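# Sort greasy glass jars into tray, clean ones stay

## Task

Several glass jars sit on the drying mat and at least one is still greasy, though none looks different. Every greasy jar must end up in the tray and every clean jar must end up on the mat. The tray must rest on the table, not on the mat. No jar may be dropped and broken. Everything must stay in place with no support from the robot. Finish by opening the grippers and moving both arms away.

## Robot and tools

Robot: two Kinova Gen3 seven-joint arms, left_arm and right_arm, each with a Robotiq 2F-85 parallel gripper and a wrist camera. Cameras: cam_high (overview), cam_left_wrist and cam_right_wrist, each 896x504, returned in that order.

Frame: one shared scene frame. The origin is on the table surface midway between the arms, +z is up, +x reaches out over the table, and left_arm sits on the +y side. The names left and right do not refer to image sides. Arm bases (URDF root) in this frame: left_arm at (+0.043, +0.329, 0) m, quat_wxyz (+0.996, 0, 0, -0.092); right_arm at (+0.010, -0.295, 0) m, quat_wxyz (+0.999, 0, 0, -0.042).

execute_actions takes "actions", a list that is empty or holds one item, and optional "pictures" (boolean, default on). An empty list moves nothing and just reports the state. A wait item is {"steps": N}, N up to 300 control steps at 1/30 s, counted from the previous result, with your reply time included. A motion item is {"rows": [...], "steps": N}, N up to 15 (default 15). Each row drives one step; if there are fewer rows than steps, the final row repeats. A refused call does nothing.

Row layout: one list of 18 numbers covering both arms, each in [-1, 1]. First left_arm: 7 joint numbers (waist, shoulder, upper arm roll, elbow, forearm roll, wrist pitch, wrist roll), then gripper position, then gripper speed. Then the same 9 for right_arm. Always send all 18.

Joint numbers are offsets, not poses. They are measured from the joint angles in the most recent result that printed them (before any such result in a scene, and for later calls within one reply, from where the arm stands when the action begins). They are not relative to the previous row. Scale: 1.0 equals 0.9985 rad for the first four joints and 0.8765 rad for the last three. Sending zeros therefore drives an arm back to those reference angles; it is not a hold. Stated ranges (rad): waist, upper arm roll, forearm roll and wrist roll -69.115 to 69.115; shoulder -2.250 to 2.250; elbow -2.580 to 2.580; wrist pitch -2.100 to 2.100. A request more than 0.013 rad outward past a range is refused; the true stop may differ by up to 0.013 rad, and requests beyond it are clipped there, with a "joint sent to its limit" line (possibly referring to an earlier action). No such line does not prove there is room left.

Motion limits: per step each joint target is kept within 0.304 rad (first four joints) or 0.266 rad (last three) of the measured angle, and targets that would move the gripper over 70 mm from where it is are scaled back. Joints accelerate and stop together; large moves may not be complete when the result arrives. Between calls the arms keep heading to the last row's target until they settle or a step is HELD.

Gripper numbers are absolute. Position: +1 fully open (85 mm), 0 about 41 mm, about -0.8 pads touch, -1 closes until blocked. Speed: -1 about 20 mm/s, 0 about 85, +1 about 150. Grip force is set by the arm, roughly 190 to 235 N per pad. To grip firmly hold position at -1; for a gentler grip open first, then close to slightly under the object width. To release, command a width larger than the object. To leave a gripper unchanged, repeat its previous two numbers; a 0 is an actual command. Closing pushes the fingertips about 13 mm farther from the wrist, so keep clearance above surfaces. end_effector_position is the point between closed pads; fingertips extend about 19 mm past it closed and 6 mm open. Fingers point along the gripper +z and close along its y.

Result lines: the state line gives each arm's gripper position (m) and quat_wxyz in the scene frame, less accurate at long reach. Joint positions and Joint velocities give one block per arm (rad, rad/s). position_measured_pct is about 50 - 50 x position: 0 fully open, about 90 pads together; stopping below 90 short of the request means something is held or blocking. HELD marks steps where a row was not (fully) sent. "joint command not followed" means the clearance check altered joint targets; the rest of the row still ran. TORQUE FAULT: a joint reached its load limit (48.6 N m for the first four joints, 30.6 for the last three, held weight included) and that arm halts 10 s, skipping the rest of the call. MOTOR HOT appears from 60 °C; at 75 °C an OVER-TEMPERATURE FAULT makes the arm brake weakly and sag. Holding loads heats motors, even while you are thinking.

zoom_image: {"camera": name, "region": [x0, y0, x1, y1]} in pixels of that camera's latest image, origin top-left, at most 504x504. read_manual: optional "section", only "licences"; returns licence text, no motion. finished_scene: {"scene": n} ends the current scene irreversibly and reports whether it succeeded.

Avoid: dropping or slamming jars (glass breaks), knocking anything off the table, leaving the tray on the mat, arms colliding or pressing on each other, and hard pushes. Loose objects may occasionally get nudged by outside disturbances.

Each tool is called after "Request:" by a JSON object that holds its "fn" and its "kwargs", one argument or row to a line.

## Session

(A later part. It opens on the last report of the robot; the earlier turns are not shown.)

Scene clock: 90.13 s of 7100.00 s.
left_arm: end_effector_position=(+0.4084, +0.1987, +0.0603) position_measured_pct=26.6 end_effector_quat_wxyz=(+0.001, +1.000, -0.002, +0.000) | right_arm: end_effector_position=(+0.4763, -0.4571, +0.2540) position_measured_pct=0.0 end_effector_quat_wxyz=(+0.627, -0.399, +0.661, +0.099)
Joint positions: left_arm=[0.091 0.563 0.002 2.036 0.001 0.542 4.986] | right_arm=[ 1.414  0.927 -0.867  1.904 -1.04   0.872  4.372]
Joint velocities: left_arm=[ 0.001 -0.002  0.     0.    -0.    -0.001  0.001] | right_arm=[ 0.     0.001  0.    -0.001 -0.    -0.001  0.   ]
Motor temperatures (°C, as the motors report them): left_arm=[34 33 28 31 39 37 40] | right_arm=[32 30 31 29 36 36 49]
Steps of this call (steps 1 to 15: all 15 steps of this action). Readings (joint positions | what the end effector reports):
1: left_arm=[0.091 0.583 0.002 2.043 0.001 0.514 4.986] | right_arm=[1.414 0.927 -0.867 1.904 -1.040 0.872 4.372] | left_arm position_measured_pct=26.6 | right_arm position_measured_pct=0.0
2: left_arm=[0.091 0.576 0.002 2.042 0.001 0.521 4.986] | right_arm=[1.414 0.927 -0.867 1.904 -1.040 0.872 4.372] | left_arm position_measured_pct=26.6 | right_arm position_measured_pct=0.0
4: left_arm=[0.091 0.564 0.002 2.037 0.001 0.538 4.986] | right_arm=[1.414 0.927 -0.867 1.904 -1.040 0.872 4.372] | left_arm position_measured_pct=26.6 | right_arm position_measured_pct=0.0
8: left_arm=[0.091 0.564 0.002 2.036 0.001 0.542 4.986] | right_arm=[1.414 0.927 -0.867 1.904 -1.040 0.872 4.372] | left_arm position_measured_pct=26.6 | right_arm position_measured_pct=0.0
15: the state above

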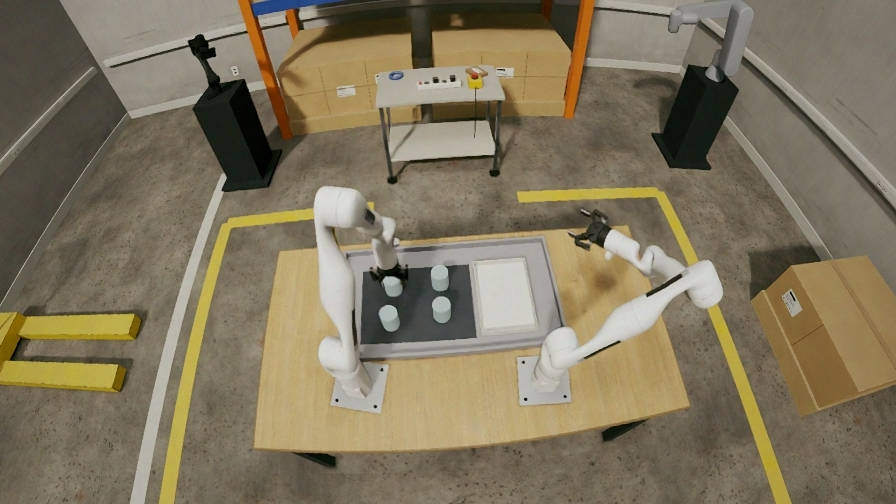

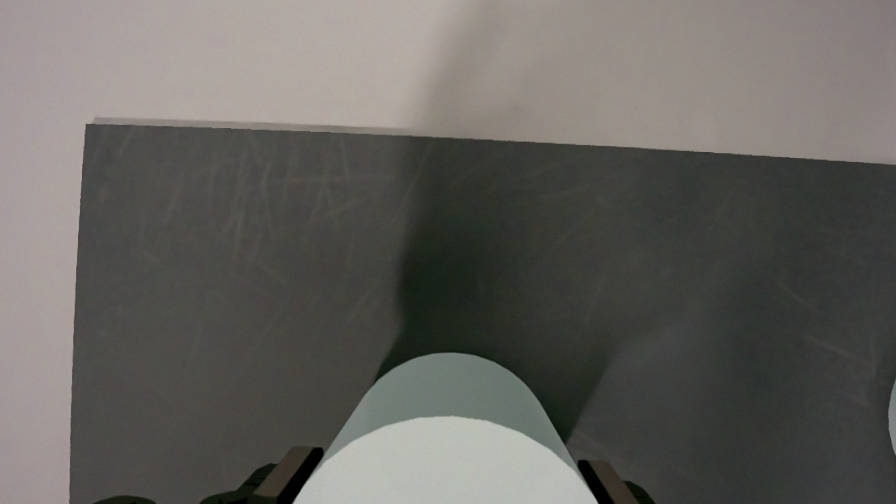

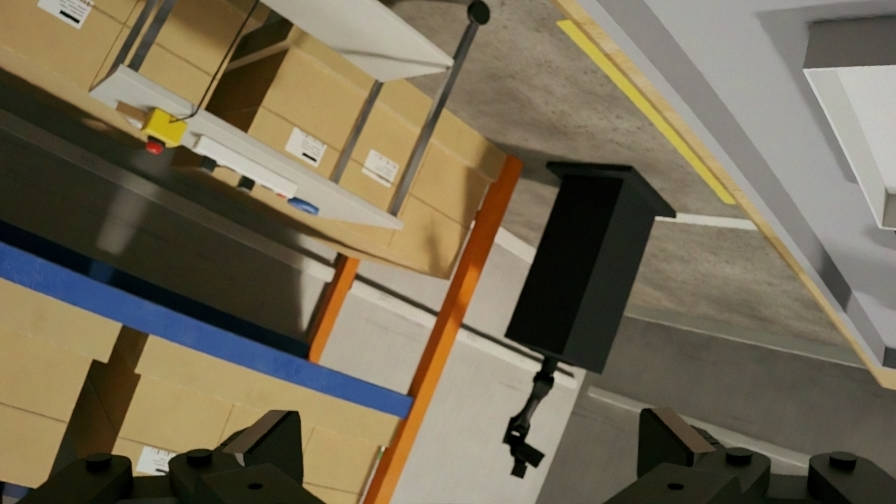

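Request:
{"fn": "execute_actions", "kwargs": {
  "actions": [
    {"rows":[[0,0.007,0,0.002,0,-0.011,0,0.459,-1,0,0,0,0,0,0,0,1,0],[0,0.007,0,0.002,0,-0.011,0,0.459,-1,0,0,0,0,0,0,0,1,0],[0,0.014,0,0.005,0,-0.022,0,0.459,-1,0,0,0,0,0,0,0,1,0],[0,0.014,0,0.005,0,-0.022,0,0.459,-1,0,0,0,0,0,0,0,1,0],[0,0.022,0,0.007,0,-0.033,0,0.459,-1,0,0,0,0,0,0,0,1,0],[0,0.022,0,0.007,0,-0.033,0,0.459,-1,0,0,0,0,0,0,0,1,0],[0,0.022,0,0.007,0,-0.033,0,0.459,-1,0,0,0,0,0,0,0,1,0],[0,0.022,0,0.007,0,-0.033,0,0.459,-1,0,0,0,0,0,0,0,1,0],[0,0.022,0,0.007,0,-0.033,0,1,0,0,0,0,0,0,0,0,1,0]]}
  ],
  "pictures": false
}}

Request:
{"fn": "execute_actions", "kwargs": {
  "actions": [
    {"rows":[[0,-0.168,0,-0.078,0,0.281,0,1,0,0,0,0,0,0,0,0,1,0]]}
  ],
  "pictures": false
}}

Request:
{"fn": "execute_actions", "kwargs": {
  "actions": [
    {"rows":[[0.103,-0.236,0,0.381,0,-0.167,0.12,1,0,0,0,0,0,0,0,0,1,0]]}
  ],
  "pictures": false
}}

Request:
{"fn": "execute_actions", "kwargs": {
  "actions": [
    {"steps":20}
  ]
}}

Scene clock: 95.80 s of 7100.00 s.
left_arm: end_effector_position=(+0.4084, +0.1987, +0.0508) position_measured_pct=13.9 end_effector_quat_wxyz=(+0.001, +1.000, -0.002, +0.001) | right_arm: end_effector_position=(+0.4763, -0.4571, +0.2540) position_measured_pct=0.0 end_effector_quat_wxyz=(+0.627, -0.399, +0.661, +0.099)
Joint positions: left_arm=[0.091 0.584 0.002 2.043 0.001 0.513 4.986] | right_arm=[ 1.414  0.927 -0.867  1.904 -1.04   0.872  4.372]
Joint velocities: left_arm=[ 0.     0.005 -0.     0.001  0.     0.     0.   ] | right_arm=[-0.     0.     0.    -0.    -0.    -0.    -0.001]
Motor temperatures (°C, as the motors report them): left_arm=[34 33 28 31 39 37 40] | right_arm=[32 30 31 29 36 36 49]
Steps of this call (steps 1 to 15: the robot went on to your last target; steps 16 to 90: nothing new was sent; then 2.17 s passed at rest; steps 91 to 105: all 15 steps of this action). Readings (joint positions | what the end effector reports):
91: left_arm=[0.091 0.564 0.002 2.036 0.001 0.541 4.986] | right_arm=[1.414 0.927 -0.867 1.904 -1.040 0.872 4.372] | left_arm position_measured_pct=26.6 | right_arm position_measured_pct=0.0
92: left_arm=[0.091 0.568 0.002 2.037 0.001 0.536 4.986] | right_arm=[1.414 0.927 -0.867 1.904 -1.040 0.872 4.372] | left_arm position_measured_pct=26.6 | right_arm position_measured_pct=0.0
94: left_arm=[0.091 0.574 0.002 2.040 0.001 0.527 4.986] | right_arm=[1.414 0.927 -0.867 1.904 -1.040 0.872 4.372] | left_arm position_measured_pct=26.6 | right_arm position_measured_pct=0.0
98: left_arm=[0.091 0.583 0.002 2.043 0.001 0.513 4.986] | right_arm=[1.414 0.927 -0.867 1.904 -1.040 0.872 4.372] | left_arm position_measured_pct=26.6 | right_arm position_measured_pct=0.0
105: the state above

Scene clock: 96.30 s of 7100.00 s.
left_arm: end_effector_position=(+0.4077, +0.1989, +0.1293) position_measured_pct=0.0 end_effector_quat_wxyz=(+0.000, +1.000, -0.002, -0.001) | right_arm: end_effector_position=(+0.4763, -0.4571, +0.2540) position_measured_pct=0.0 end_effector_quat_wxyz=(+0.627, -0.399, +0.661, +0.099)
Joint positions: left_arm=[0.091 0.419 0.002 1.965 0.001 0.759 4.986] | right_arm=[ 1.414  0.927 -0.867  1.904 -1.04   0.872  4.372]
Joint velocities: left_arm=[ 0.    -0.027 -0.    -0.002 -0.     0.004  0.001] | right_arm=[ 0.     0.    -0.     0.    -0.     0.002 -0.001]
Motor temperatures (°C, as the motors report them): left_arm=[34 33 28 31 39 37 40] | right_arm=[32 30 31 29 36 36 49]
Steps of this call (steps 1 to 15: all 15 steps of this action). Readings (joint positions | what the end effector reports):
1: left_arm=[0.091 0.583 0.002 2.043 0.001 0.514 4.986] | right_arm=[1.414 0.927 -0.867 1.904 -1.040 0.872 4.372] | left_arm position_measured_pct=10.7 | right_arm position_measured_pct=0.0
2: left_arm=[0.091 0.577 0.002 2.041 0.001 0.520 4.986] | right_arm=[1.414 0.927 -0.867 1.904 -1.040 0.872 4.372] | left_arm position_measured_pct=7.9 | right_arm position_measured_pct=0.0
4: left_arm=[0.091 0.549 0.002 2.030 0.001 0.557 4.986] | right_arm=[1.414 0.927 -0.867 1.904 -1.040 0.872 4.372] | left_arm position_measured_pct=2.4 | right_arm position_measured_pct=0.0
8: left_arm=[0.091 0.455 0.002 1.983 0.001 0.699 4.986] | right_arm=[1.414 0.927 -0.867 1.904 -1.040 0.872 4.372] | left_arm position_measured_pct=0.0 | right_arm position_measured_pct=0.0
15: the state above

Scene clock: 96.80 s of 7100.00 s.
left_arm: end_effector_position=(+0.2801, +0.2088, +0.1298) position_measured_pct=0.0 end_effector_quat_wxyz=(-0.000, +1.000, -0.000, -0.001) | right_arm: end_effector_position=(+0.4763, -0.4571, +0.2540) position_measured_pct=0.0 end_effector_quat_wxyz=(+0.627, -0.399, +0.661, +0.099)
Joint positions: left_arm=[0.187 0.199 0.002 2.324 0.001 0.621 5.086] | right_arm=[ 1.414  0.927 -0.867  1.904 -1.04   0.872  4.372]
Joint velocities: left_arm=[ 0.096 -0.216 -0.001  0.454 -0.    -0.145  0.112] | right_arm=[-0.     0.     0.     0.     0.    -0.    -0.001]
Motor temperatures (°C, as the motors report them): left_arm=[34 33 28 31 39 37 40] | right_arm=[32 30 31 29 36 36 49]
Steps of this call (steps 1 to 15: all 15 steps of this action). Readings (joint positions | what the end effector reports):
1: left_arm=[0.091 0.417 0.001 1.966 0.001 0.758 4.986] | right_arm=[1.414 0.927 -0.867 1.904 -1.040 0.872 4.372] | left_arm position_measured_pct=0.0 | right_arm position_measured_pct=0.0
2: left_arm=[0.094 0.412 0.001 1.972 0.000 0.754 4.988] | right_arm=[1.414 0.927 -0.867 1.904 -1.040 0.872 4.372] | left_arm position_measured_pct=0.0 | right_arm position_measured_pct=0.0
4: left_arm=[0.104 0.387 0.001 1.998 0.000 0.739 4.997] | right_arm=[1.414 0.927 -0.867 1.904 -1.040 0.872 4.372] | left_arm position_measured_pct=0.0 | right_arm position_measured_pct=0.0
8: left_arm=[0.140 0.305 0.002 2.116 0.001 0.687 5.034] | right_arm=[1.414 0.927 -0.867 1.904 -1.040 0.872 4.372] | left_arm position_measured_pct=0.0 | right_arm position_measured_pct=0.0
15: the state above

Scene clock: 97.47 s of 7100.00 s.
left_arm: end_effector_position=(+0.2725, +0.2101, +0.1299) position_measured_pct=0.0 end_effector_quat_wxyz=(+0.000, +1.000, -0.001, -0.000) | right_arm: end_effector_position=(+0.4763, -0.4571, +0.2540) position_measured_pct=0.0 end_effector_quat_wxyz=(+0.627, -0.399, +0.661, +0.099)
Joint positions: left_arm=[0.194 0.184 0.002 2.346 0.001 0.613 5.091] | right_arm=[ 1.414  0.927 -0.867  1.904 -1.04   0.872  4.372]
Joint velocities: left_arm=[ 0.    -0.    -0.     0.     0.     0.    -0.003] | right_arm=[ 0.     0.    -0.    -0.001 -0.     0.001  0.   ]
Motor temperatures (°C, as the motors report them): left_arm=[34 33 28 31 39 37 40] | right_arm=[32 30 31 29 36 36 49]
Steps of this call (steps 1 to 20: the robot went on to your last target). Readings (joint positions | what the end effector reports):
1: left_arm=[0.190 0.193 0.002 2.336 0.001 0.617 5.089] | right_arm=[1.414 0.927 -0.867 1.904 -1.040 0.872 4.372] | left_arm position_measured_pct=0.0 | right_arm position_measured_pct=0.0
2: left_arm=[0.191 0.191 0.002 2.343 0.001 0.615 5.090] | right_arm=[1.414 0.927 -0.867 1.904 -1.040 0.872 4.372] | left_arm position_measured_pct=0.0 | right_arm position_measured_pct=0.0
4: left_arm=[0.192 0.188 0.002 2.345 0.001 0.613 5.091] | right_arm=[1.414 0.927 -0.867 1.904 -1.040 0.872 4.372] | left_arm position_measured_pct=0.0 | right_arm position_measured_pct=0.0
8: left_arm=[0.193 0.185 0.002 2.346 0.001 0.613 5.091] | right_arm=[1.414 0.927 -0.867 1.904 -1.040 0.872 4.372] | left_arm position_measured_pct=0.0 | right_arm position_measured_pct=0.0
20: the state above

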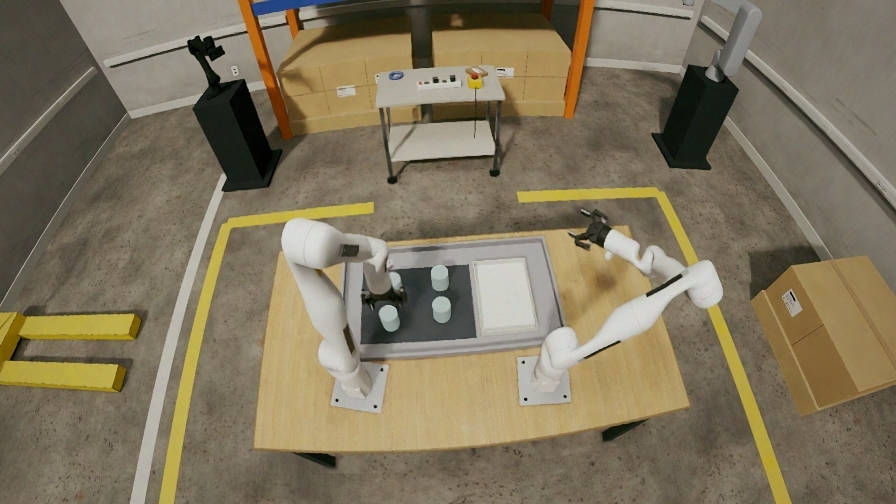

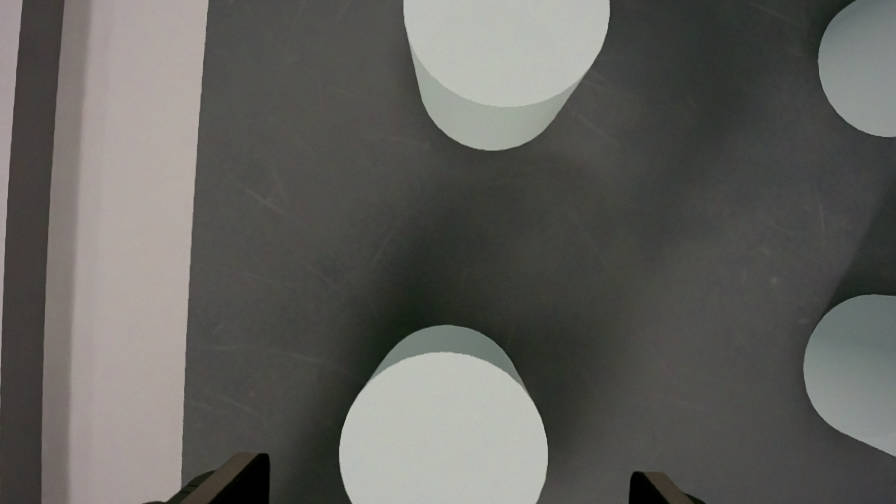

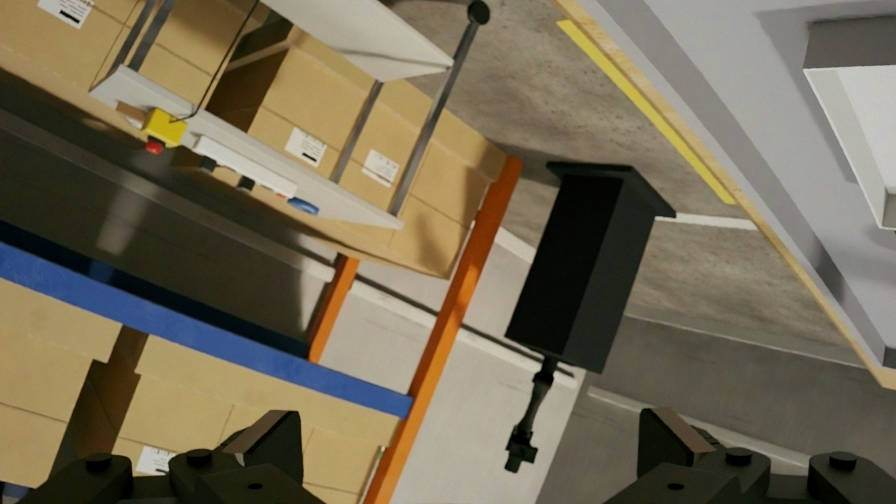

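Request:
{"fn": "execute_actions", "kwargs": {
  "actions": [
    {"rows":[[-0.01,0.253,0,0.111,0,-0.416,-0.011,0.85,-0.6,0,0,0,0,0,0,0,1,0]]}
  ],
  "pictures": false
}}

Request:
{"fn": "execute_actions", "kwargs": {
  "actions": [
    {"steps":10}
  ],
  "pictures": false
}}

Request:
{"fn": "execute_actions", "kwargs": {
  "actions": [
    {"rows":[[0,0,0,0,0,0,0,0.4,-0.4,0,0,0,0,0,0,0,1,0]]}
  ],
  "pictures": false
}}

Request:
{"fn": "execute_actions", "kwargs": {
  "actions": [
    {"rows":[[0,0,0,0,0,0,0,0.54,-0.6,0,0,0,0,0,0,0,1,0]],"steps":8}
  ],
  "pictures": false
}}

Request:
{"fn": "execute_actions", "kwargs": {
  "actions": [
    {"rows":[[0,0,0,0,0,0,0,0.459,-1,0,0,0,0,0,0,0,1,0]]}
  ]
}}

Request:
{"fn": "execute_actions", "kwargs": {
  "actions": [
    {"rows":[[0,-0.036,0,-0.0097,0,0.052,0,0.459,-1,0,0,0,0,0,0,0,1,0]]}
  ]
}}

Scene clock: 103.63 s of 7100.00 s.
left_arm: end_effector_position=(+0.2737, +0.2124, +0.0524) position_measured_pct=7.5 end_effector_quat_wxyz=(+0.002, +1.000, -0.001, +0.004) | right_arm: end_effector_position=(+0.4763, -0.4571, +0.2540) position_measured_pct=0.0 end_effector_quat_wxyz=(+0.627, -0.399, +0.661, +0.099)
Joint positions: left_arm=[0.184 0.428 0.002 2.455 0.001 0.25  5.081] | right_arm=[ 1.414  0.927 -0.867  1.904 -1.04   0.872  4.372]
Joint velocities: left_arm=[-0.002  0.031  0.001  0.015  0.    -0.072 -0.   ] | right_arm=[ 0.     0.    -0.    -0.001  0.001 -0.001 -0.001]
Motor temperatures (°C, as the motors report them): left_arm=[34 33 28 32 39 37 40] | right_arm=[32 30 31 29 36 36 49]
Steps of this call (steps 1 to 15: the robot went on to your last target; steps 16 to 90: nothing new was sent; then 2.67 s passed at rest; steps 91 to 105: all 15 steps of this action). Readings (joint positions | what the end effector reports):
91: left_arm=[0.194 0.185 0.002 2.346 0.001 0.612 5.091] | right_arm=[1.414 0.927 -0.867 1.904 -1.040 0.872 4.372] | left_arm position_measured_pct=0.0 | right_arm position_measured_pct=0.0
92: left_arm=[0.193 0.192 0.002 2.348 0.001 0.606 5.091] | right_arm=[1.414 0.927 -0.867 1.904 -1.040 0.872 4.372] | left_arm position_measured_pct=0.4 | right_arm position_measured_pct=0.0
94: left_arm=[0.192 0.223 0.002 2.360 0.001 0.578 5.090] | right_arm=[1.414 0.927 -0.867 1.904 -1.040 0.872 4.372] | left_arm position_measured_pct=2.4 | right_arm position_measured_pct=0.0
98: left_arm=[0.188 0.326 0.002 2.407 0.001 0.449 5.086] | right_arm=[1.414 0.927 -0.867 1.904 -1.040 0.872 4.372] | left_arm position_measured_pct=6.7 | right_arm position_measured_pct=0.0
105: the state above

Scene clock: 103.97 s of 7100.00 s.
left_arm: end_effector_position=(+0.2720, +0.2131, +0.0503) position_measured_pct=7.5 end_effector_quat_wxyz=(+0.001, +1.000, -0.000, +0.000) | right_arm: end_effector_position=(+0.4763, -0.4571, +0.2540) position_measured_pct=0.0 end_effector_quat_wxyz=(+0.627, -0.399, +0.661, +0.099)
Joint positions: left_arm=[0.184 0.436 0.002 2.457 0.001 0.248 5.081] | right_arm=[ 1.414  0.927 -0.867  1.904 -1.04   0.872  4.372]
Joint velocities: left_arm=[ 0.002  0.004 -0.    -0.     0.     0.001 -0.001] | right_arm=[-0.    -0.     0.    -0.    -0.    -0.001  0.   ]
Motor temperatures (°C, as the motors report them): left_arm=[34 33 28 32 39 37 40] | right_arm=[32 30 31 29 36 36 49]
Steps of this call (steps 1 to 10: the robot went on to your last target). Readings (joint positions | what the end effector reports):
1: left_arm=[0.184 0.429 0.002 2.456 0.001 0.249 5.081] | right_arm=[1.414 0.927 -0.867 1.904 -1.040 0.872 4.372] | left_arm position_measured_pct=7.5 | right_arm position_measured_pct=0.0
2: left_arm=[0.184 0.431 0.002 2.456 0.001 0.248 5.081] | right_arm=[1.414 0.927 -0.867 1.904 -1.040 0.872 4.372] | left_arm position_measured_pct=7.5 | right_arm position_measured_pct=0.0
4: left_arm=[0.184 0.433 0.002 2.456 0.001 0.248 5.081] | right_arm=[1.414 0.927 -0.867 1.904 -1.040 0.872 4.372] | left_arm position_measured_pct=7.5 | right_arm position_measured_pct=0.0
8: left_arm=[0.184 0.436 0.002 2.457 0.001 0.248 5.081] | right_arm=[1.414 0.927 -0.867 1.904 -1.040 0.872 4.372] | left_arm position_measured_pct=7.5 | right_arm position_measured_pct=0.0
10: the state above

Scene clock: 104.47 s of 7100.00 s.
left_arm: end_effector_position=(+0.2721, +0.2128, +0.0506) position_measured_pct=27.4 end_effector_quat_wxyz=(+0.001, +1.000, -0.001, +0.001) | right_arm: end_effector_position=(+0.4763, -0.4571, +0.2540) position_measured_pct=0.0 end_effector_quat_wxyz=(+0.627, -0.399, +0.661, +0.099)
Joint positions: left_arm=[0.184 0.435 0.002 2.456 0.001 0.248 5.081] | right_arm=[ 1.414  0.927 -0.867  1.904 -1.04   0.872  4.372]
Joint velocities: left_arm=[ 0.     0.002 -0.     0.001 -0.     0.001 -0.001] | right_arm=[-0.     0.    -0.    -0.001 -0.    -0.     0.001]
Motor temperatures (°C, as the motors report them): left_arm=[34 33 28 32 39 37 40] | right_arm=[32 30 31 29 36 36 49]
Steps of this call (steps 1 to 15: all 15 steps of this action). Readings (joint positions | what the end effector reports):
1: left_arm=[0.184 0.436 0.002 2.457 0.001 0.248 5.081] | right_arm=[1.414 0.927 -0.867 1.904 -1.040 0.872 4.372] | left_arm position_measured_pct=7.5 | right_arm position_measured_pct=0.0
2: left_arm=[0.184 0.436 0.002 2.457 0.001 0.248 5.081] | right_arm=[1.414 0.927 -0.867 1.904 -1.040 0.872 4.372] | left_arm position_measured_pct=7.9 | right_arm position_measured_pct=0.0
4: left_arm=[0.184 0.436 0.002 2.457 0.001 0.248 5.081] | right_arm=[1.414 0.927 -0.867 1.904 -1.040 0.872 4.372] | left_arm position_measured_pct=10.7 | right_arm position_measured_pct=0.0
8: left_arm=[0.184 0.436 0.002 2.457 0.001 0.248 5.081] | right_arm=[1.414 0.927 -0.867 1.904 -1.040 0.872 4.372] | left_arm position_measured_pct=18.7 | right_arm position_measured_pct=0.0
15: the state above

Scene clock: 104.73 s of 7100.00 s.
left_arm: end_effector_position=(+0.2721, +0.2128, +0.0506) position_measured_pct=23.4 end_effector_quat_wxyz=(+0.001, +1.000, -0.001, +0.001) | right_arm: end_effector_position=(+0.4763, -0.4571, +0.2540) position_measured_pct=0.0 end_effector_quat_wxyz=(+0.627, -0.399, +0.661, +0.099)
Joint positions: left_arm=[0.184 0.435 0.002 2.456 0.001 0.248 5.081] | right_arm=[ 1.414  0.927 -0.867  1.904 -1.04   0.872  4.372]
Joint velocities: left_arm=[-0.001  0.001  0.001  0.001 -0.     0.001 -0.001] | right_arm=[-0.    -0.001 -0.    -0.001  0.001 -0.001 -0.   ]
Motor temperatures (°C, as the motors report them): left_arm=[34 33 28 32 39 37 40] | right_arm=[32 30 31 29 36 36 49]
Steps of this call (steps 1 to 8: all 8 steps of this action). Readings (joint positions | what the end effector reports):
1: left_arm=[0.184 0.434 0.002 2.456 0.001 0.248 5.081] | right_arm=[1.414 0.927 -0.867 1.904 -1.040 0.872 4.372] | left_arm position_measured_pct=27.8 | right_arm position_measured_pct=0.0
2: left_arm=[0.184 0.434 0.002 2.456 0.001 0.248 5.081] | right_arm=[1.414 0.927 -0.867 1.904 -1.040 0.872 4.372] | left_arm position_measured_pct=27.4 | right_arm position_measured_pct=0.0
4: left_arm=[0.184 0.435 0.002 2.456 0.001 0.248 5.081] | right_arm=[1.414 0.927 -0.867 1.904 -1.040 0.872 4.372] | left_arm position_measured_pct=25.0 | right_arm position_measured_pct=0.0
8: the state above

Scene clock: 105.23 s of 7100.00 s.
left_arm: end_effector_position=(+0.2723, +0.2124, +0.0507) position_measured_pct=27.0 end_effector_quat_wxyz=(+0.001, +1.000, -0.001, +0.001) | right_arm: end_effector_position=(+0.4763, -0.4571, +0.2540) position_measured_pct=0.0 end_effector_quat_wxyz=(+0.627, -0.399, +0.661, +0.099)
Joint positions: left_arm=[0.184 0.434 0.003 2.456 0.001 0.248 5.081] | right_arm=[ 1.414  0.927 -0.867  1.904 -1.04   0.872  4.372]
Joint velocities: left_arm=[-0.    -0.001 -0.     0.     0.     0.002 -0.001] | right_arm=[ 0.    -0.001  0.    -0.     0.    -0.002  0.002]
Motor temperatures (°C, as the motors report them): left_arm=[34 33 28 32 39 37 40] | right_arm=[32 30 31 29 36 36 49]
Steps of this call (steps 1 to 15: all 15 steps of this action). Readings (joint positions | what the end effector reports):
1: left_arm=[0.184 0.435 0.002 2.456 0.001 0.248 5.081] | right_arm=[1.414 0.927 -0.867 1.904 -1.040 0.872 4.372] | left_arm position_measured_pct=23.4 | right_arm position_measured_pct=0.0
2: left_arm=[0.184 0.435 0.002 2.456 0.001 0.248 5.081] | right_arm=[1.414 0.927 -0.867 1.904 -1.040 0.872 4.372] | left_arm position_measured_pct=23.4 | right_arm position_measured_pct=0.0
4: left_arm=[0.184 0.435 0.002 2.456 0.001 0.248 5.081] | right_arm=[1.414 0.927 -0.867 1.904 -1.040 0.872 4.372] | left_arm position_measured_pct=24.2 | right_arm position_measured_pct=0.0
8: left_arm=[0.184 0.434 0.003 2.456 0.001 0.248 5.081] | right_arm=[1.414 0.927 -0.867 1.904 -1.040 0.872 4.372] | left_arm position_measured_pct=26.6 | right_arm position_measured_pct=0.0
15: the state above

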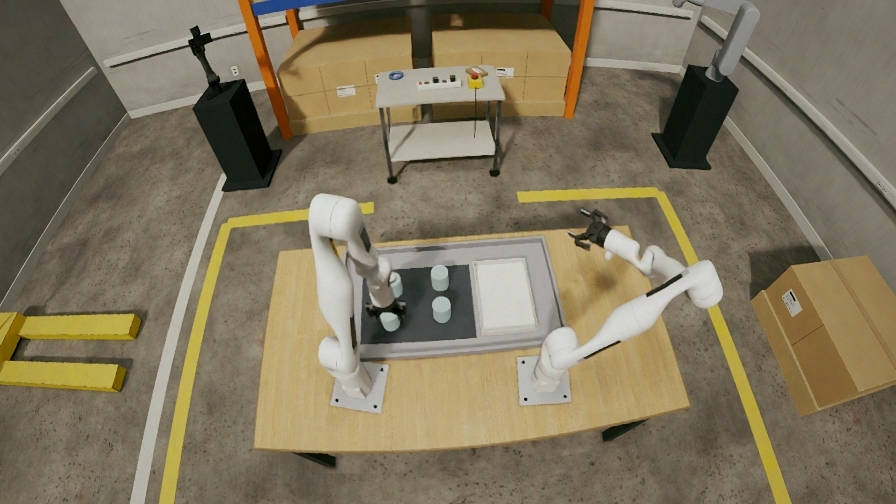

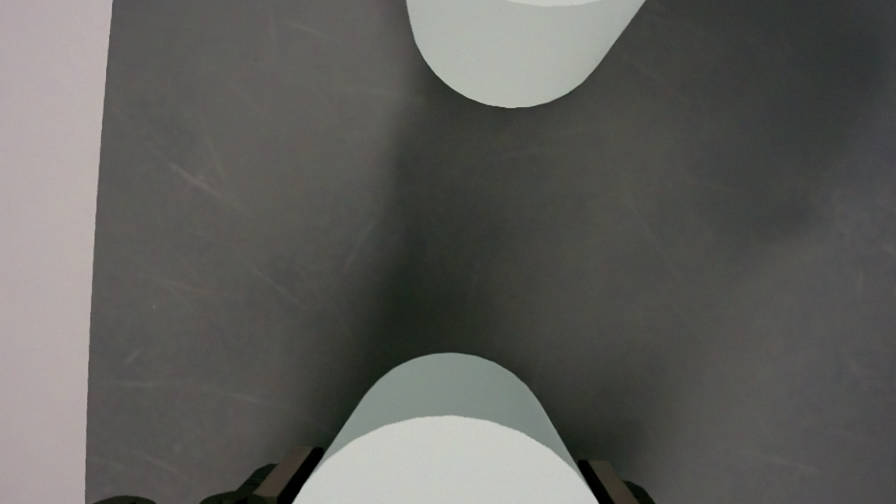

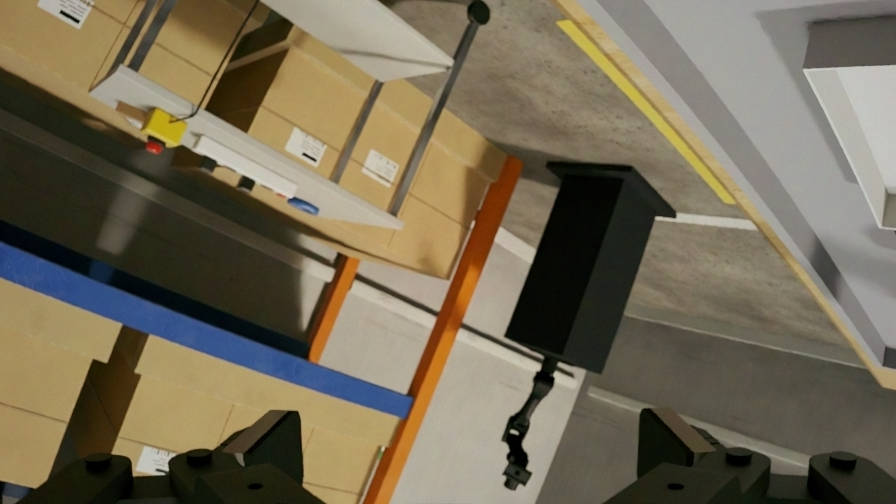

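Scene clock: 105.73 s of 7100.00 s.
left_arm: end_effector_position=(+0.2722, +0.2124, +0.0606) position_measured_pct=26.6 end_effector_quat_wxyz=(+0.001, +1.000, -0.001, +0.001) | right_arm: end_effector_position=(+0.4763, -0.4571, +0.2540) position_measured_pct=0.0 end_effector_quat_wxyz=(+0.627, -0.399, +0.661, +0.099)
Joint positions: left_arm=[0.184 0.399 0.003 2.446 0.001 0.294 5.081] | right_arm=[ 1.414  0.927 -0.867  1.904 -1.04   0.872  4.372]
Joint velocities: left_arm=[ 0.    -0.003  0.001  0.    -0.    -0.001 -0.001] | right_arm=[0.    0.    0.    0.001 0.    0.002 0.   ]
Motor temperatures (°C, as the motors report them): left_arm=[34 33 28 32 39 37 40] | right_arm=[32 30 31 29 36 36 49]
Steps of this call (steps 1 to 15: all 15 steps of this action). Readings (joint positions | what the end effector reports):
1: left_arm=[0.184 0.433 0.003 2.456 0.001 0.249 5.081] | right_arm=[1.414 0.927 -0.867 1.904 -1.040 0.872 4.372] | left_arm position_measured_pct=26.6 | right_arm position_measured_pct=0.0
2: left_arm=[0.184 0.426 0.002 2.455 0.001 0.256 5.081] | right_arm=[1.414 0.927 -0.867 1.904 -1.040 0.872 4.372] | left_arm position_measured_pct=26.6 | right_arm position_measured_pct=0.0
4: left_arm=[0.185 0.405 0.002 2.449 0.001 0.282 5.081] | right_arm=[1.414 0.927 -0.867 1.904 -1.040 0.872 4.372] | left_arm position_measured_pct=26.6 | right_arm position_measured_pct=0.0
8: left_arm=[0.184 0.401 0.003 2.447 0.001 0.294 5.081] | right_arm=[1.414 0.927 -0.867 1.904 -1.040 0.872 4.372] | left_arm position_measured_pct=26.6 | right_arm position_measured_pct=0.0
15: the state above

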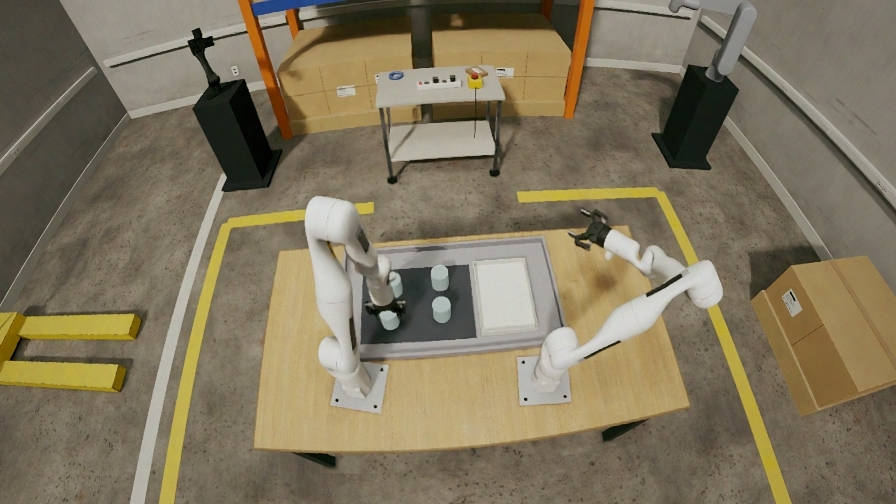

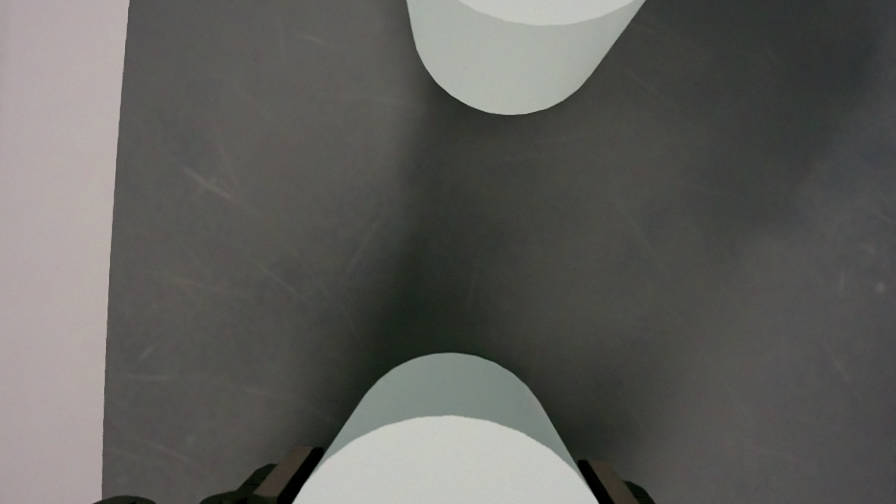

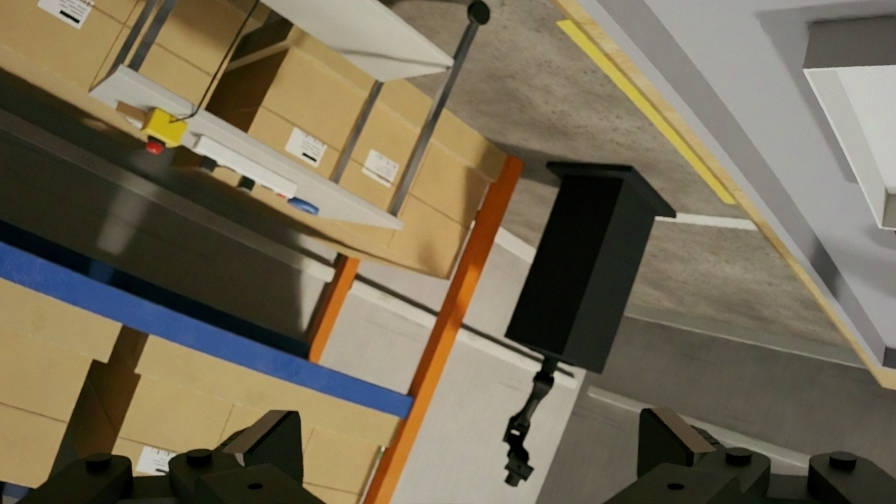

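C holds. Go back to A and confirm at 0.459.

Request:
{"fn": "execute_actions", "kwargs": {
  "actions": [
    {"rows":[[0,0.012,0,0.003,0,-0.017,0,0.459,-1,0,0,0,0,0,0,0,1,0],[0,0.012,0,0.003,0,-0.017,0,0.459,-1,0,0,0,0,0,0,0,1,0],[0,0.024,0,0.007,0,-0.035,0,0.459,-1,0,0,0,0,0,0,0,1,0],[0,0.024,0,0.007,0,-0.035,0,0.459,-1,0,0,0,0,0,0,0,1,0],[0,0.036,0,0.01,0,-0.052,0,0.459,-1,0,0,0,0,0,0,0,1,0],[0,0.036,0,0.01,0,-0.052,0,0.459,-1,0,0,0,0,0,0,0,1,0],[0,0.036,0,0.01,0,-0.052,0,0.459,-1,0,0,0,0,0,0,0,1,0],[0,0.036,0,0.01,0,-0.052,0,0.459,-1,0,0,0,0,0,0,0,1,0],[0,0.036,0,0.01,0,-0.052,0,0.459,-1,0,0,0,0,0,0,0,1,0],[0,0.036,0,0.01,0,-0.052,0,1,0,0,0,0,0,0,0,0,1,0]]}
  ],
  "pictures": false
}}

Request:
{"fn": "execute_actions", "kwargs": {
  "actions": [
    {"rows":[[0,-0.25,0,-0.11,0,0.416,0,1,0,0,0,0,0,0,0,0,1,0]]}
  ],
  "pictures": false
}}

Request:
{"fn": "execute_actions", "kwargs": {
  "actions": [
    {"rows":[[0.444,0.228,-0.002,-0.385,0,0.17,0.505,1,0,0,0,0,0,0,0,0,1,0]]}
  ],
  "pictures": false
}}

Request:
{"fn": "execute_actions", "kwargs": {
  "actions": [
    {"steps":22}
  ]
}}

Scene clock: 112.07 s of 7100.00 s.
left_arm: end_effector_position=(+0.2722, +0.2124, +0.0508) position_measured_pct=16.7 end_effector_quat_wxyz=(+0.001, +1.000, -0.001, +0.001) | right_arm: end_effector_position=(+0.4763, -0.4571, +0.2540) position_measured_pct=0.0 end_effector_quat_wxyz=(+0.627, -0.399, +0.661, +0.099)
Joint positions: left_arm=[0.184 0.434 0.003 2.456 0.001 0.248 5.081] | right_arm=[ 1.414  0.927 -0.867  1.904 -1.04   0.872  4.372]
Joint velocities: left_arm=[-0.001  0.004 -0.001  0.001  0.     0.001 -0.   ] | right_arm=[ 0.    -0.     0.     0.     0.     0.    -0.001]
Motor temperatures (°C, as the motors report them): left_arm=[34 33 28 31 39 37 40] | right_arm=[32 30 31 29 36 36 49]
Steps of this call (steps 1 to 15: the robot went on to your last target; steps 16 to 90: nothing new was sent; then 2.83 s passed at rest; steps 91 to 105: all 15 steps of this action). Readings (joint positions | what the end effector reports):
91: left_arm=[0.184 0.400 0.003 2.447 0.001 0.293 5.081] | right_arm=[1.414 0.927 -0.867 1.904 -1.040 0.872 4.372] | left_arm position_measured_pct=26.6 | right_arm position_measured_pct=0.0
92: left_arm=[0.184 0.406 0.003 2.448 0.001 0.287 5.081] | right_arm=[1.414 0.927 -0.867 1.904 -1.040 0.872 4.372] | left_arm position_measured_pct=26.6 | right_arm position_measured_pct=0.0
94: left_arm=[0.184 0.418 0.003 2.451 0.001 0.272 5.081] | right_arm=[1.414 0.927 -0.867 1.904 -1.040 0.872 4.372] | left_arm position_measured_pct=26.6 | right_arm position_measured_pct=0.0
98: left_arm=[0.184 0.432 0.003 2.456 0.001 0.249 5.081] | right_arm=[1.414 0.927 -0.867 1.904 -1.040 0.872 4.372] | left_arm position_measured_pct=26.6 | right_arm position_measured_pct=0.0
105: the state above

Scene clock: 112.57 s of 7100.00 s.
left_arm: end_effector_position=(+0.2717, +0.2126, +0.1272) position_measured_pct=0.0 end_effector_quat_wxyz=(-0.001, +1.000, -0.001, -0.005) | right_arm: end_effector_position=(+0.4763, -0.4571, +0.2540) position_measured_pct=0.0 end_effector_quat_wxyz=(+0.627, -0.399, +0.661, +0.099)
Joint positions: left_arm=[0.185 0.193 0.003 2.348 0.001 0.611 5.081] | right_arm=[ 1.414  0.927 -0.867  1.904 -1.04   0.872  4.372]
Joint velocities: left_arm=[ 0.    -0.033  0.    -0.015  0.     0.075 -0.   ] | right_arm=[-0.     0.     0.    -0.    -0.    -0.    -0.001]
Motor temperatures (°C, as the motors report them): left_arm=[34 33 28 31 39 37 40] | right_arm=[32 30 31 29 36 36 49]
Steps of this call (steps 1 to 15: all 15 steps of this action). Readings (joint positions | what the end effector reports):
1: left_arm=[0.184 0.433 0.003 2.456 0.001 0.249 5.081] | right_arm=[1.414 0.927 -0.867 1.904 -1.040 0.872 4.372] | left_arm position_measured_pct=13.9 | right_arm position_measured_pct=0.0
2: left_arm=[0.184 0.427 0.003 2.454 0.001 0.254 5.081] | right_arm=[1.414 0.927 -0.867 1.904 -1.040 0.872 4.372] | left_arm position_measured_pct=10.7 | right_arm position_measured_pct=0.0
4: left_arm=[0.184 0.398 0.003 2.443 0.001 0.281 5.081] | right_arm=[1.414 0.927 -0.867 1.904 -1.040 0.872 4.372] | left_arm position_measured_pct=4.8 | right_arm position_measured_pct=0.0
8: left_arm=[0.184 0.296 0.003 2.397 0.001 0.408 5.081] | right_arm=[1.414 0.927 -0.867 1.904 -1.040 0.872 4.372] | left_arm position_measured_pct=0.4 | right_arm position_measured_pct=0.0
15: the state above

Scene clock: 113.07 s of 7100.00 s.
left_arm: end_effector_position=(+0.2971, +0.0614, +0.1292) position_measured_pct=0.0 end_effector_quat_wxyz=(-0.002, +1.000, -0.006, -0.003) | right_arm: end_effector_position=(+0.4763, -0.4571, +0.2540) position_measured_pct=0.0 end_effector_quat_wxyz=(+0.627, -0.399, +0.661, +0.099)
Joint positions: left_arm=[0.557 0.389 0.001 2.019 0.001 0.74  5.443] | right_arm=[ 1.414  0.927 -0.867  1.904 -1.04   0.872  4.372]
Joint velocities: left_arm=[ 0.746  0.328  0.023 -0.65   0.01   0.222  0.954] | right_arm=[-0.    -0.001  0.    -0.001  0.002  0.     0.   ]
Motor temperatures (°C, as the motors report them): left_arm=[34 33 28 31 39 37 40] | right_arm=[32 30 31 29 36 36 49]
Steps of this call (steps 1 to 15: all 15 steps of this action). Readings (joint positions | what the end effector reports):
1: left_arm=[0.186 0.193 0.002 2.346 0.001 0.613 5.082] | right_arm=[1.414 0.927 -0.867 1.904 -1.040 0.872 4.372] | left_arm position_measured_pct=0.0 | right_arm position_measured_pct=0.0
2: left_arm=[0.194 0.197 0.002 2.341 0.001 0.616 5.086] | right_arm=[1.414 0.927 -0.867 1.904 -1.040 0.872 4.372] | left_arm position_measured_pct=0.0 | right_arm position_measured_pct=0.0
4: left_arm=[0.225 0.219 0.001 2.314 0.000 0.629 5.109] | right_arm=[1.414 0.927 -0.867 1.904 -1.040 0.872 4.372] | left_arm position_measured_pct=0.0 | right_arm position_measured_pct=0.0
8: left_arm=[0.340 0.293 0.001 2.203 0.001 0.676 5.207] | right_arm=[1.414 0.927 -0.867 1.904 -1.040 0.872 4.372] | left_arm position_measured_pct=0.0 | right_arm position_measured_pct=0.0
15: the state above

Scene clock: 113.80 s of 7100.00 s.
left_arm: end_effector_position=(+0.2907, +0.0302, +0.1293) position_measured_pct=0.0 end_effector_quat_wxyz=(-0.000, +1.000, -0.001, -0.001) | right_arm: end_effector_position=(+0.4763, -0.4571, +0.2540) position_measured_pct=0.0 end_effector_quat_wxyz=(+0.627, -0.399, +0.661, +0.099)
Joint positions: left_arm=[0.628 0.421 0.001 1.963 0.001 0.76  5.524] | right_arm=[ 1.414  0.927 -0.867  1.904 -1.04   0.872  4.372]
Joint velocities: left_arm=[ 0.002  0.001  0.001 -0.     0.     0.001 -0.001] | right_arm=[ 0.     0.001 -0.    -0.    -0.001 -0.001 -0.001]
Motor temperatures (°C, as the motors report them): left_arm=[34 33 28 31 39 37 40] | right_arm=[32 30 31 29 36 36 49]
Steps of this call (steps 1 to 22: the robot went on to your last target). Readings (joint positions | what the end effector reports):
1: left_arm=[0.579 0.399 0.002 1.999 0.001 0.746 5.472] | right_arm=[1.414 0.927 -0.867 1.904 -1.040 0.872 4.372] | left_arm position_measured_pct=0.0 | right_arm position_measured_pct=0.0
2: left_arm=[0.597 0.407 0.002 1.984 0.001 0.752 5.495] | right_arm=[1.414 0.927 -0.867 1.904 -1.040 0.872 4.372] | left_arm position_measured_pct=0.0 | right_arm position_measured_pct=0.0
4: left_arm=[0.616 0.415 0.003 1.967 0.002 0.758 5.520] | right_arm=[1.414 0.927 -0.867 1.904 -1.040 0.872 4.372] | left_arm position_measured_pct=0.0 | right_arm position_measured_pct=0.0
8: left_arm=[0.623 0.418 0.001 1.963 0.001 0.760 5.524] | right_arm=[1.414 0.927 -0.867 1.904 -1.040 0.872 4.372] | left_arm position_measured_pct=0.0 | right_arm position_measured_pct=0.0
22: the state above

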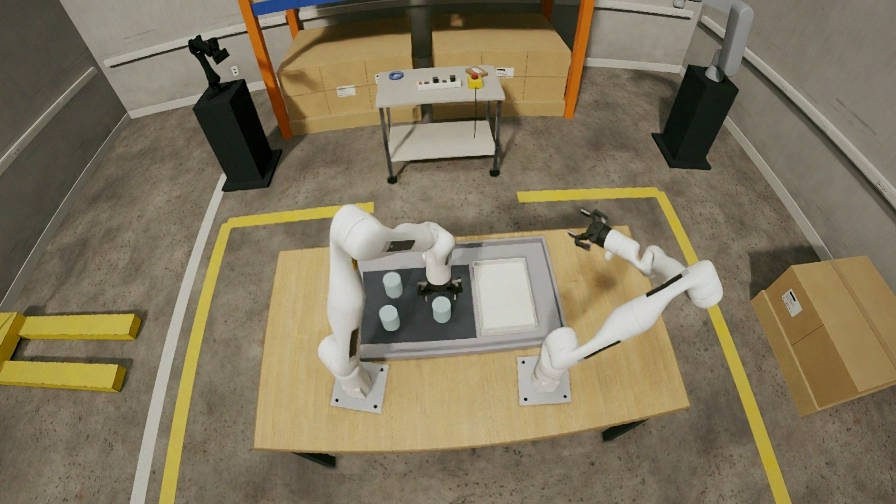

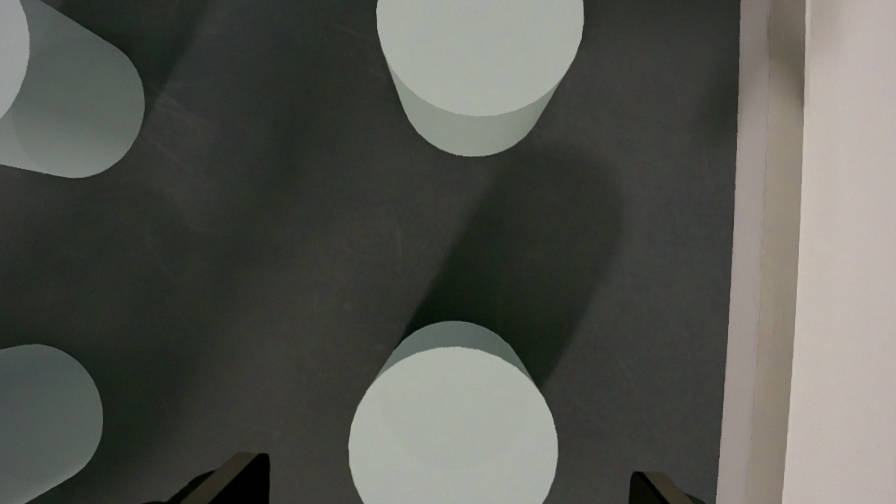

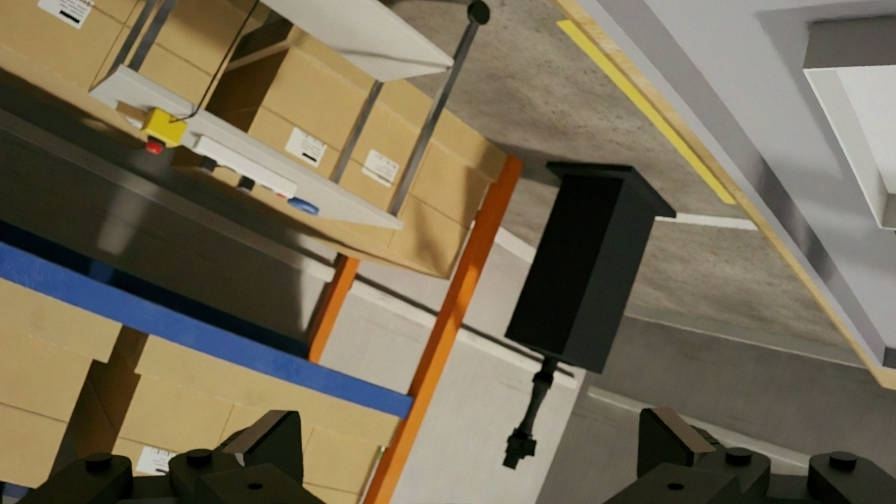

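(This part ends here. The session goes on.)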